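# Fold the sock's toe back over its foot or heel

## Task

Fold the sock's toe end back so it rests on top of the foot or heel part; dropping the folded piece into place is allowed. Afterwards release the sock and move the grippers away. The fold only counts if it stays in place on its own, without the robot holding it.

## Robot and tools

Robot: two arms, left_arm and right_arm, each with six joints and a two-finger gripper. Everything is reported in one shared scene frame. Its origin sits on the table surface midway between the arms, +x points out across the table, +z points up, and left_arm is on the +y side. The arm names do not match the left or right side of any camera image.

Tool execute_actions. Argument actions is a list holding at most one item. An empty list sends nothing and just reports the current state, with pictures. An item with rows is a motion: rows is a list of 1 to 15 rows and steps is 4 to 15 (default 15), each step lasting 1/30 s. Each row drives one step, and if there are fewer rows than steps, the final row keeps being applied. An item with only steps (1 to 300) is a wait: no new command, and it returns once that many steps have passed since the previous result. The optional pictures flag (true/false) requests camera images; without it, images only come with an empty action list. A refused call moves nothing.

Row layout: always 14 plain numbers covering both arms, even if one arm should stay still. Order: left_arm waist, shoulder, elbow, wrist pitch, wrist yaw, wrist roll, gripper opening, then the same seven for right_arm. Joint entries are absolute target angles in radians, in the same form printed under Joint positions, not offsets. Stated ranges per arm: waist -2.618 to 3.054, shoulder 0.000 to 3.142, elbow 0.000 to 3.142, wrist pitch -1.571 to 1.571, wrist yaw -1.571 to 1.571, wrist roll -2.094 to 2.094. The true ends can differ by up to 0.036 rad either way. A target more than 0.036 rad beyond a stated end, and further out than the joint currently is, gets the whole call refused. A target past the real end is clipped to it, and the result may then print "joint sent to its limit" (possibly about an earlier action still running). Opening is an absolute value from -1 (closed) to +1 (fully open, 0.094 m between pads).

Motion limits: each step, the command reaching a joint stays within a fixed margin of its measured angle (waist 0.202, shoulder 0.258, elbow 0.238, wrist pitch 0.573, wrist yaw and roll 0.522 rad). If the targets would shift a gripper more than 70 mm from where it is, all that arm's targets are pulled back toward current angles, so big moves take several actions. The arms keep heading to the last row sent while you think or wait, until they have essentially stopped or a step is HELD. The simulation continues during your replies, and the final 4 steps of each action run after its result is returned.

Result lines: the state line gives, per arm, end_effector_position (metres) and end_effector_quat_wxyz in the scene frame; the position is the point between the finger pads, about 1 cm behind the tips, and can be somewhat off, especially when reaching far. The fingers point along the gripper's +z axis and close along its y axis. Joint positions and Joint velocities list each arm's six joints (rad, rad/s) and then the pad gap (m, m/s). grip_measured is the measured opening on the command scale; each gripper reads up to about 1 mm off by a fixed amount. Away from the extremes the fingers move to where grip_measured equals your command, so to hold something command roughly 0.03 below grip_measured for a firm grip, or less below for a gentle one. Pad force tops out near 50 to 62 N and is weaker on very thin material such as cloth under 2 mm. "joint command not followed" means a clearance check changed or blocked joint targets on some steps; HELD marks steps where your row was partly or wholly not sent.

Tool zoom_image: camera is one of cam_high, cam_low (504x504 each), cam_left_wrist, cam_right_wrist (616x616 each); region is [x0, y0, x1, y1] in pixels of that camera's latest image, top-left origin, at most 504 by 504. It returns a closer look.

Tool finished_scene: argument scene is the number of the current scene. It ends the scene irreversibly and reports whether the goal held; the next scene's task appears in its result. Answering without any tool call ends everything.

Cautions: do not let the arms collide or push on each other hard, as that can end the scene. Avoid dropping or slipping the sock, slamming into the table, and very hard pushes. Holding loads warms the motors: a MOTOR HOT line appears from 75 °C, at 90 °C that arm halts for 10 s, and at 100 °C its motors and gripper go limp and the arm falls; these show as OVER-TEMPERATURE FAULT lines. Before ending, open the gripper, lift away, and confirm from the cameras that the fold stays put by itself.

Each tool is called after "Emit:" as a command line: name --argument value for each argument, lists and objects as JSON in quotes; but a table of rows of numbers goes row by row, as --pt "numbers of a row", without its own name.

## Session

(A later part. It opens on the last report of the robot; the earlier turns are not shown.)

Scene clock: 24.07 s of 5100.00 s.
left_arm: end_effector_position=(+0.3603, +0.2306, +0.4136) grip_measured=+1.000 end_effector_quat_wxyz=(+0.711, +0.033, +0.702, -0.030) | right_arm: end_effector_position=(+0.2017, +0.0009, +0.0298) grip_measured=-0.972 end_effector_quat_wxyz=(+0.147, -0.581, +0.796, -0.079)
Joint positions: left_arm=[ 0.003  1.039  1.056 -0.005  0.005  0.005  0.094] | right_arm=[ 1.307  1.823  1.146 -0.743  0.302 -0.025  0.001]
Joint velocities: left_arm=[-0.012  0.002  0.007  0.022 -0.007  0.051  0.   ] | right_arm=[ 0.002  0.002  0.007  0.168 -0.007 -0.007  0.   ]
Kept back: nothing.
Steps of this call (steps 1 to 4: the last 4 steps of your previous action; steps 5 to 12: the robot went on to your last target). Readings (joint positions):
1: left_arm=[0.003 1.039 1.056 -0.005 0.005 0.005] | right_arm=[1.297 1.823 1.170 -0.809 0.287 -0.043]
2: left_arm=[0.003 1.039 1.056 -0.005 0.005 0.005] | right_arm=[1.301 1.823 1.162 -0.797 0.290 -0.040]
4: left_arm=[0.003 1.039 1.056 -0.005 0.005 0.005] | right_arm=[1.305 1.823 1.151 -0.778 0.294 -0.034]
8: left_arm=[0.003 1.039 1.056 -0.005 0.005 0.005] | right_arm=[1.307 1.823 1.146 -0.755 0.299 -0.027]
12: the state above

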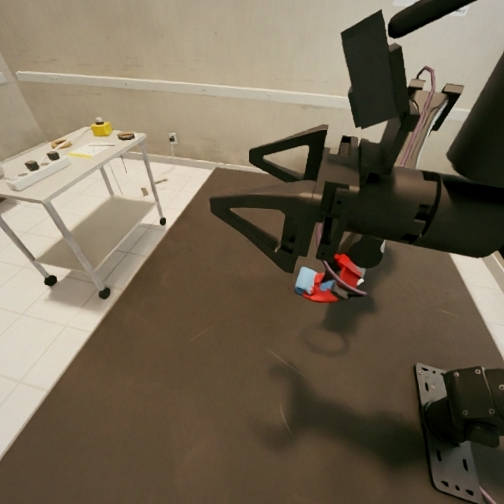

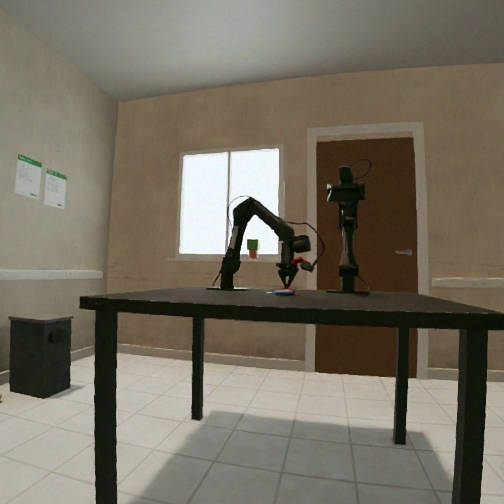

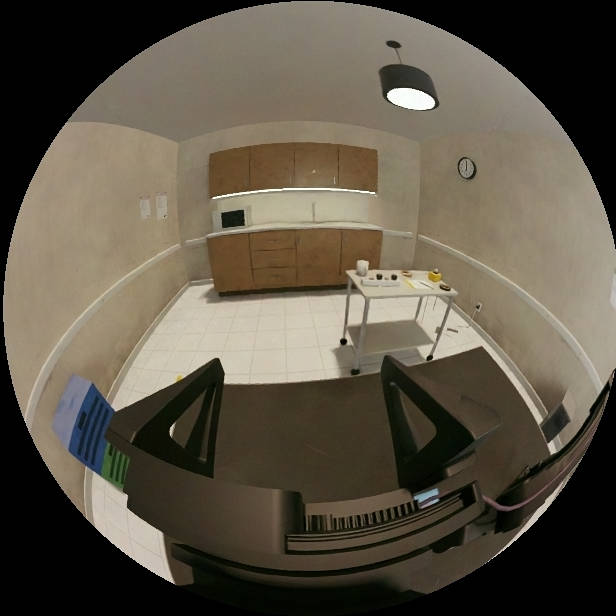

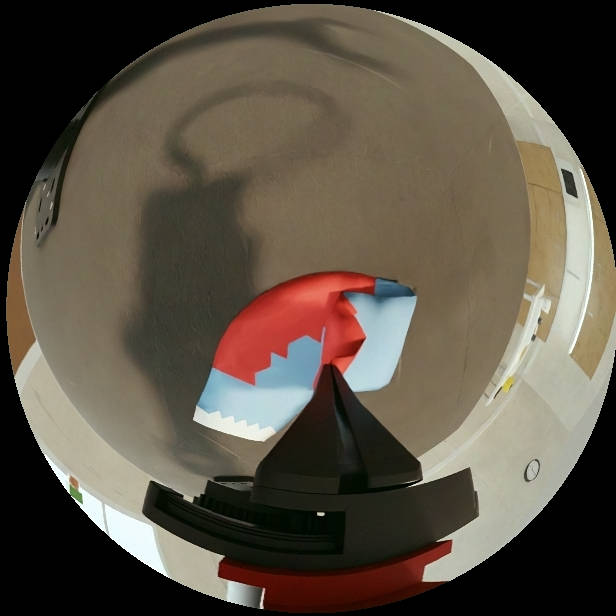

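Emit:
execute_actions --actions '[{"rows": [[0.003,1.039,1.056,0,0,0,1,1.32,1.81,1.135,-0.711,0.315,-0.005,-1],[0.003,1.039,1.056,0,0,0,1,1.328,1.81,1.132,-0.71,0.315,0.002,-1],[0.003,1.039,1.056,0,0,0,1,1.337,1.81,1.129,-0.708,0.315,0.01,-1],[0.003,1.039,1.056,0,0,0,1,1.346,1.81,1.126,-0.706,0.315,0.02,-1],[0.003,1.039,1.056,0,0,0,1,1.355,1.81,1.122,-0.704,0.315,0.03,-1],[0.003,1.039,1.056,0,0,0,1,1.363,1.81,1.119,-0.702,0.315,0.038,-1],[0.003,1.039,1.056,0,0,0,1,1.37,1.81,1.116,-0.701,0.315,0.045,-1],[0.003,1.039,1.056,0,0,0,1,1.375,1.81,1.114,-0.70,0.315,0.05,-1]],"steps":15}]' --pictures true

Emit:
execute_actions --actions '[{"rows": [[0.003,1.039,1.056,0,0,0,1,1.375,1.81,1.125,-0.70,0.315,0.05,-0.9],[0.003,1.039,1.056,0,0,0,1,1.375,1.808,1.135,-0.70,0.315,0.05,-0.8],[0.003,1.039,1.056,0,0,0,1,1.375,1.805,1.145,-0.705,0.315,0.05,-0.7],[0.003,1.039,1.056,0,0,0,1,1.375,1.80,1.155,-0.71,0.315,0.05,-0.6],[0.003,1.039,1.056,0,0,0,1,1.375,1.795,1.165,-0.72,0.315,0.05,-0.5],[0.003,1.039,1.056,0,0,0,1,1.375,1.788,1.175,-0.735,0.315,0.05,-0.45],[0.003,1.039,1.056,0,0,0,1,1.375,1.78,1.185,-0.755,0.315,0.05,-0.4],[0.003,1.039,1.056,0,0,0,1,1.375,1.77,1.195,-0.775,0.315,0.05,-0.4],[0.003,1.039,1.056,0,0,0,1,1.375,1.755,1.205,-0.80,0.315,0.05,-0.4],[0.003,1.039,1.056,0,0,0,1,1.375,1.74,1.215,-0.825,0.315,0.05,-0.4],[0.003,1.039,1.056,0,0,0,1,1.372,1.725,1.225,-0.85,0.315,0.05,-0.4],[0.003,1.039,1.056,0,0,0,1,1.367,1.705,1.23,-0.88,0.315,0.05,-0.4],[0.003,1.039,1.056,0,0,0,1,1.36,1.685,1.235,-0.91,0.315,0.05,-0.4],[0.003,1.039,1.056,0,0,0,1,1.35,1.665,1.24,-0.94,0.315,0.05,-0.4],[0.003,1.039,1.056,0,0,0,1,1.335,1.645,1.24,-0.97,0.315,0.05,-0.4]]}]'

Emit:
execute_actions --actions '[{"rows": [[0.003,1.039,1.056,0,0,0,1,1.31,1.615,1.24,-0.99,0.3,0.05,-0.3],[0.003,1.039,1.056,0,0,0,1,1.275,1.58,1.235,-1.0,0.28,0.05,-0.2],[0.003,1.039,1.056,0,0,0,1,1.23,1.545,1.23,-1.01,0.26,0.05,-0.1],[0.003,1.039,1.056,0,0,0,1,1.18,1.51,1.225,-1.02,0.24,0.05,0],[0.003,1.039,1.056,0,0,0,1,1.13,1.475,1.22,-1.03,0.22,0.05,0.1],[0.003,1.039,1.056,0,0,0,1,1.08,1.44,1.215,-1.04,0.2,0.05,0.2],[0.003,1.039,1.056,0,0,0,1,1.03,1.405,1.21,-1.05,0.18,0.05,0.3],[0.003,1.039,1.056,0,0,0,1,0.98,1.37,1.205,-1.05,0.16,0.05,0.4],[0.003,1.039,1.056,0,0,0,1,0.93,1.34,1.2,-1.05,0.14,0.05,0.5],[0.003,1.039,1.056,0,0,0,1,0.88,1.31,1.195,-1.05,0.12,0.05,0.6],[0.003,1.039,1.056,0,0,0,1,0.83,1.285,1.19,-1.05,0.1,0.05,0.7],[0.003,1.039,1.056,0,0,0,1,0.79,1.265,1.185,-1.05,0.08,0.05,0.8],[0.003,1.039,1.056,0,0,0,1,0.755,1.25,1.18,-1.05,0.06,0.05,0.9],[0.003,1.039,1.056,0,0,0,1,0.73,1.24,1.18,-1.05,0.05,0.05,1],[0.003,1.039,1.056,0,0,0,1,0.72,1.23,1.18,-1.05,0.05,0.05,1]]}]'

Emit:
execute_actions --actions '[{"steps": 16}]' --pictures true

Scene clock: 25.33 s of 5100.00 s.
left_arm: end_effector_position=(+0.3603, +0.2306, +0.4136) grip_measured=+1.000 end_effector_quat_wxyz=(+0.711, +0.033, +0.702, -0.030) | right_arm: end_effector_position=(+0.1809, +0.0066, +0.0248) grip_measured=-0.972 end_effector_quat_wxyz=(+0.151, -0.588, +0.791, -0.075)
Joint positions: left_arm=[ 0.003  1.039  1.056 -0.005  0.005  0.005  0.094] | right_arm=[ 1.372  1.823  1.123 -0.726  0.307  0.023  0.001]
Joint velocities: left_arm=[ 0.002  0.017 -0.017 -0.037 -0.037 -0.051  0.   ] | right_arm=[ 0.042 -0.007 -0.022 -0.022  0.007  0.022 -0.001]
Steps of this call (steps 1 to 27: the robot went on to your last target; steps 28 to 38: the first 11 steps of this action). Readings (joint positions):
28: left_arm=[0.003 1.039 1.056 -0.005 0.005 0.005] | right_arm=[1.308 1.823 1.146 -0.737 0.304 -0.022]
29: left_arm=[0.003 1.039 1.056 -0.005 0.005 0.005] | right_arm=[1.309 1.823 1.146 -0.737 0.305 -0.021]
31: left_arm=[0.003 1.039 1.056 -0.005 0.005 0.005] | right_arm=[1.319 1.823 1.146 -0.736 0.307 -0.013]
35: left_arm=[0.003 1.039 1.056 -0.005 0.005 0.005] | right_arm=[1.355 1.823 1.132 -0.726 0.307 0.011]
38: the state above

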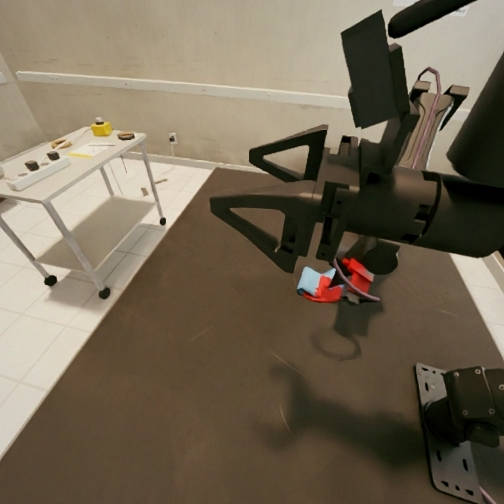

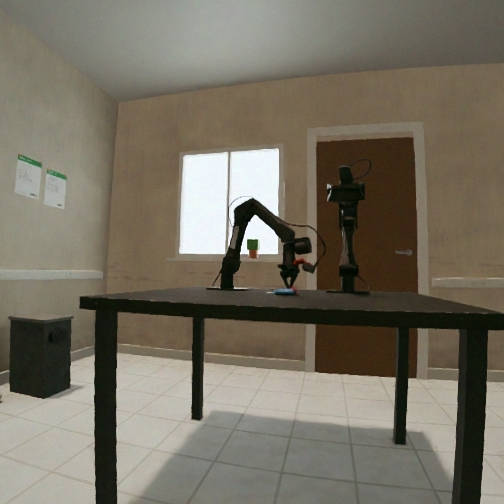

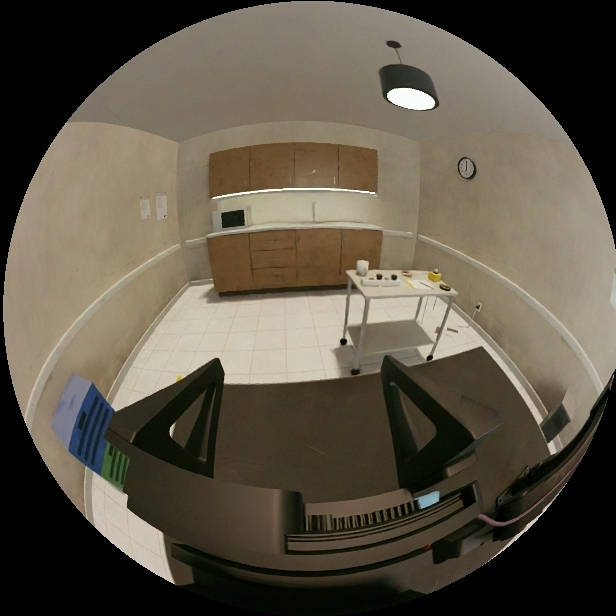

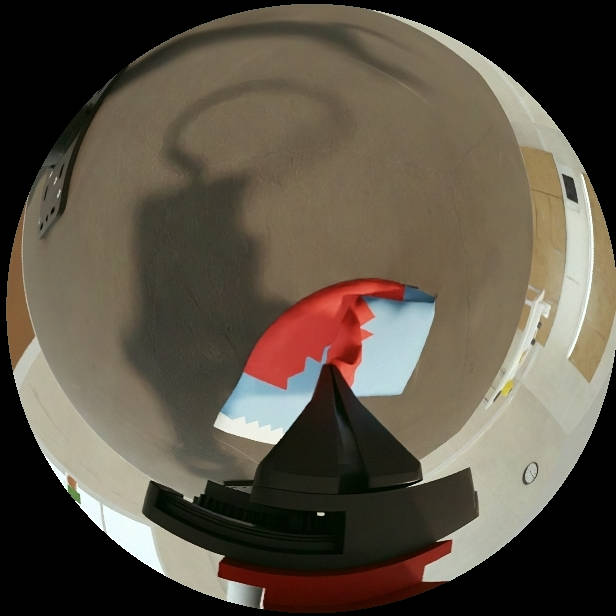

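Scene clock: 25.83 s of 5100.00 s.
left_arm: end_effector_position=(+0.3603, +0.2306, +0.4136) grip_measured=+1.000 end_effector_quat_wxyz=(+0.711, +0.033, +0.702, -0.030) | right_arm: end_effector_position=(+0.1816, +0.0105, +0.0421) grip_measured=-0.402 end_effector_quat_wxyz=(+0.157, -0.582, +0.795, -0.069)
Joint positions: left_arm=[ 0.003  1.039  1.056 -0.005  0.005  0.005  0.094] | right_arm=[ 1.373  1.799  1.166 -0.779  0.307  0.036  0.028]
Joint velocities: left_arm=[-0.022  0.002  0.002  0.007 -0.022  0.095  0.   ] | right_arm=[-0.002 -0.364  0.247 -0.52   0.007 -0.051 -0.   ]
Steps of this call (steps 1 to 4: the last 4 steps of your previous action; steps 5 to 15: the first 11 steps of this action). Readings (joint positions):
5: left_arm=[0.003 1.039 1.056 -0.005 0.005 0.005] | right_arm=[1.373 1.823 1.122 -0.725 0.307 0.032]
6: left_arm=[0.003 1.039 1.056 -0.005 0.005 0.005] | right_arm=[1.373 1.823 1.122 -0.725 0.307 0.033]
8: left_arm=[0.003 1.039 1.056 -0.005 0.005 0.005] | right_arm=[1.373 1.823 1.122 -0.724 0.307 0.035]
12: left_arm=[0.003 1.039 1.056 -0.005 0.005 0.005] | right_arm=[1.373 1.822 1.138 -0.742 0.307 0.036]
15: the state above

Scene clock: 26.33 s of 5100.00 s.
left_arm: end_effector_position=(+0.3603, +0.2306, +0.4136) grip_measured=+1.000 end_effector_quat_wxyz=(+0.711, +0.033, +0.702, -0.030) | right_arm: end_effector_position=(+0.2719, -0.0987, +0.1711) grip_measured=+0.643 end_effector_quat_wxyz=(+0.217, -0.374, +0.901, +0.007)
Joint positions: left_arm=[ 0.003  1.039  1.056 -0.005  0.005  0.005  0.094] | right_arm=[ 0.911  1.364  1.204 -1.01   0.18   0.039  0.077]
Joint velocities: left_arm=[-0.017 -0.012 -0.007  0.051  0.007  0.007  0.   ] | right_arm=[-1.433 -0.969  0.007 -0.139 -0.505  0.051  0.11 ]
Steps of this call (steps 1 to 4: the last 4 steps of your previous action; steps 5 to 15: the first 11 steps of this action). Readings (joint positions):
5: left_arm=[0.003 1.039 1.056 -0.005 0.005 0.005] | right_arm=[1.357 1.696 1.203 -0.878 0.304 0.037]
6: left_arm=[0.003 1.039 1.056 -0.005 0.005 0.005] | right_arm=[1.340 1.669 1.204 -0.897 0.297 0.037]
8: left_arm=[0.003 1.039 1.056 -0.005 0.005 0.005] | right_arm=[1.279 1.608 1.204 -0.935 0.273 0.037]
12: left_arm=[0.003 1.039 1.056 -0.005 0.005 0.005] | right_arm=[1.070 1.469 1.204 -0.987 0.223 0.037]
15: the state above

Scene clock: 26.87 s of 5100.00 s.
left_arm: end_effector_position=(+0.3603, +0.2306, +0.4136) grip_measured=+1.000 end_effector_quat_wxyz=(+0.711, +0.033, +0.702, -0.030) | right_arm: end_effector_position=(+0.2804, -0.1413, +0.1921) grip_measured=+1.000 end_effector_quat_wxyz=(+0.224, -0.296, +0.927, +0.052)
Joint positions: left_arm=[ 0.003  1.039  1.056 -0.005  0.005  0.005  0.094] | right_arm=[ 0.721  1.243  1.186 -1.052  0.061  0.042  0.094]
Joint velocities: left_arm=[-0.002 -0.017 -0.022  0.022  0.081  0.022  0.   ] | right_arm=[-0.012 -0.007 -0.002 -0.037 -0.095 -0.051  0.   ]
Kept back: nothing.
Steps of this call (steps 1 to 4: the last 4 steps of your previous action; steps 5 to 16: the robot went on to your last target). Readings (joint positions):
1: left_arm=[0.003 1.039 1.056 -0.005 0.005 0.005] | right_arm=[0.863 1.333 1.204 -1.015 0.164 0.039]
2: left_arm=[0.003 1.039 1.056 -0.005 0.005 0.005] | right_arm=[0.819 1.306 1.204 -1.020 0.148 0.040]
4: left_arm=[0.003 1.039 1.056 -0.005 0.005 0.005] | right_arm=[0.751 1.265 1.204 -1.029 0.122 0.041]
8: left_arm=[0.003 1.039 1.056 -0.005 0.005 0.005] | right_arm=[0.721 1.243 1.203 -1.041 0.090 0.042]
16: the state above

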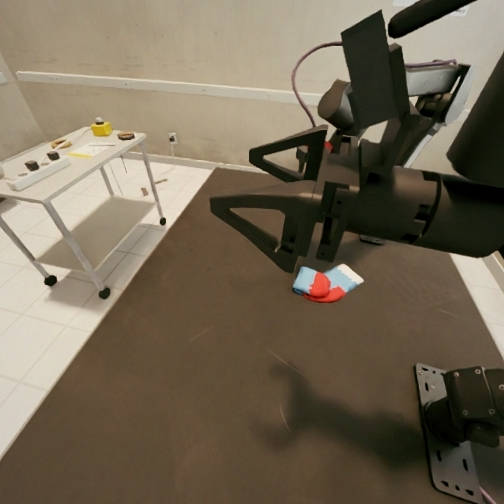

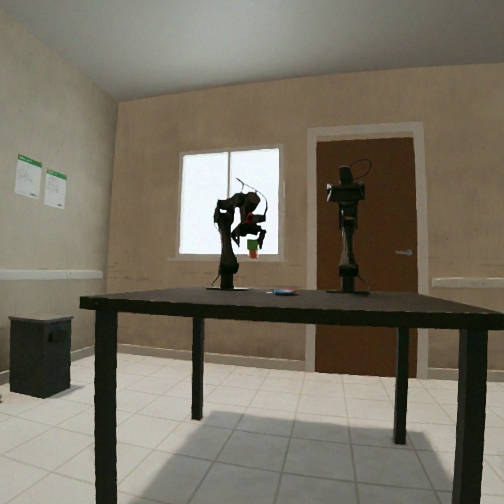

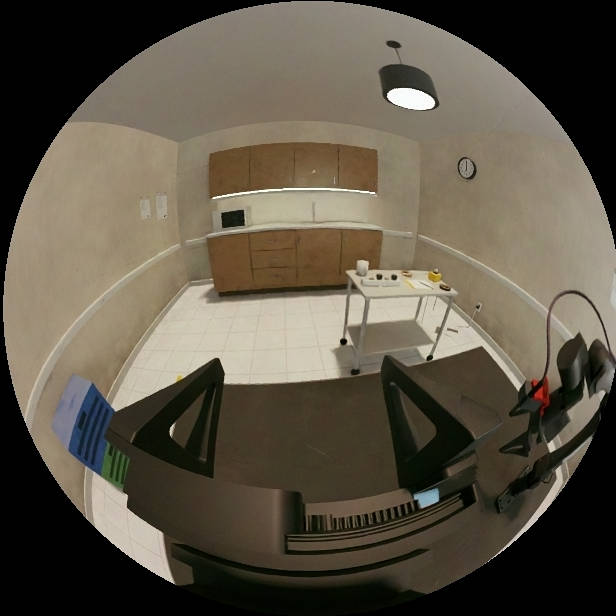

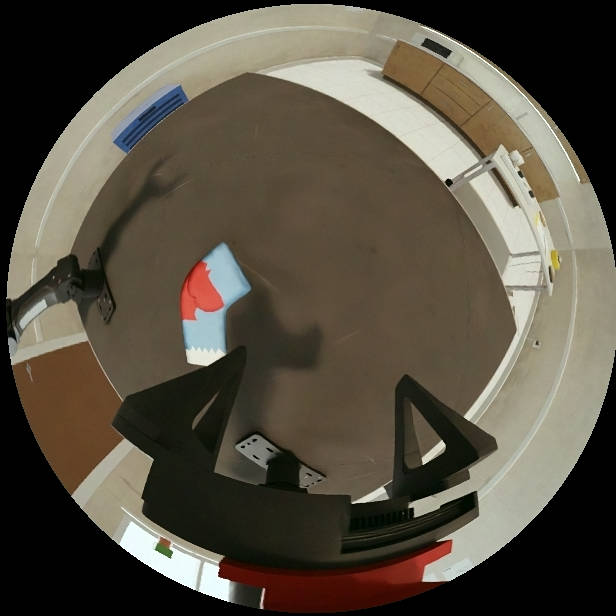

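The toe lies flat on the heel.

Emit:
finished_scene --scene 2

The scene is finished: the task was done.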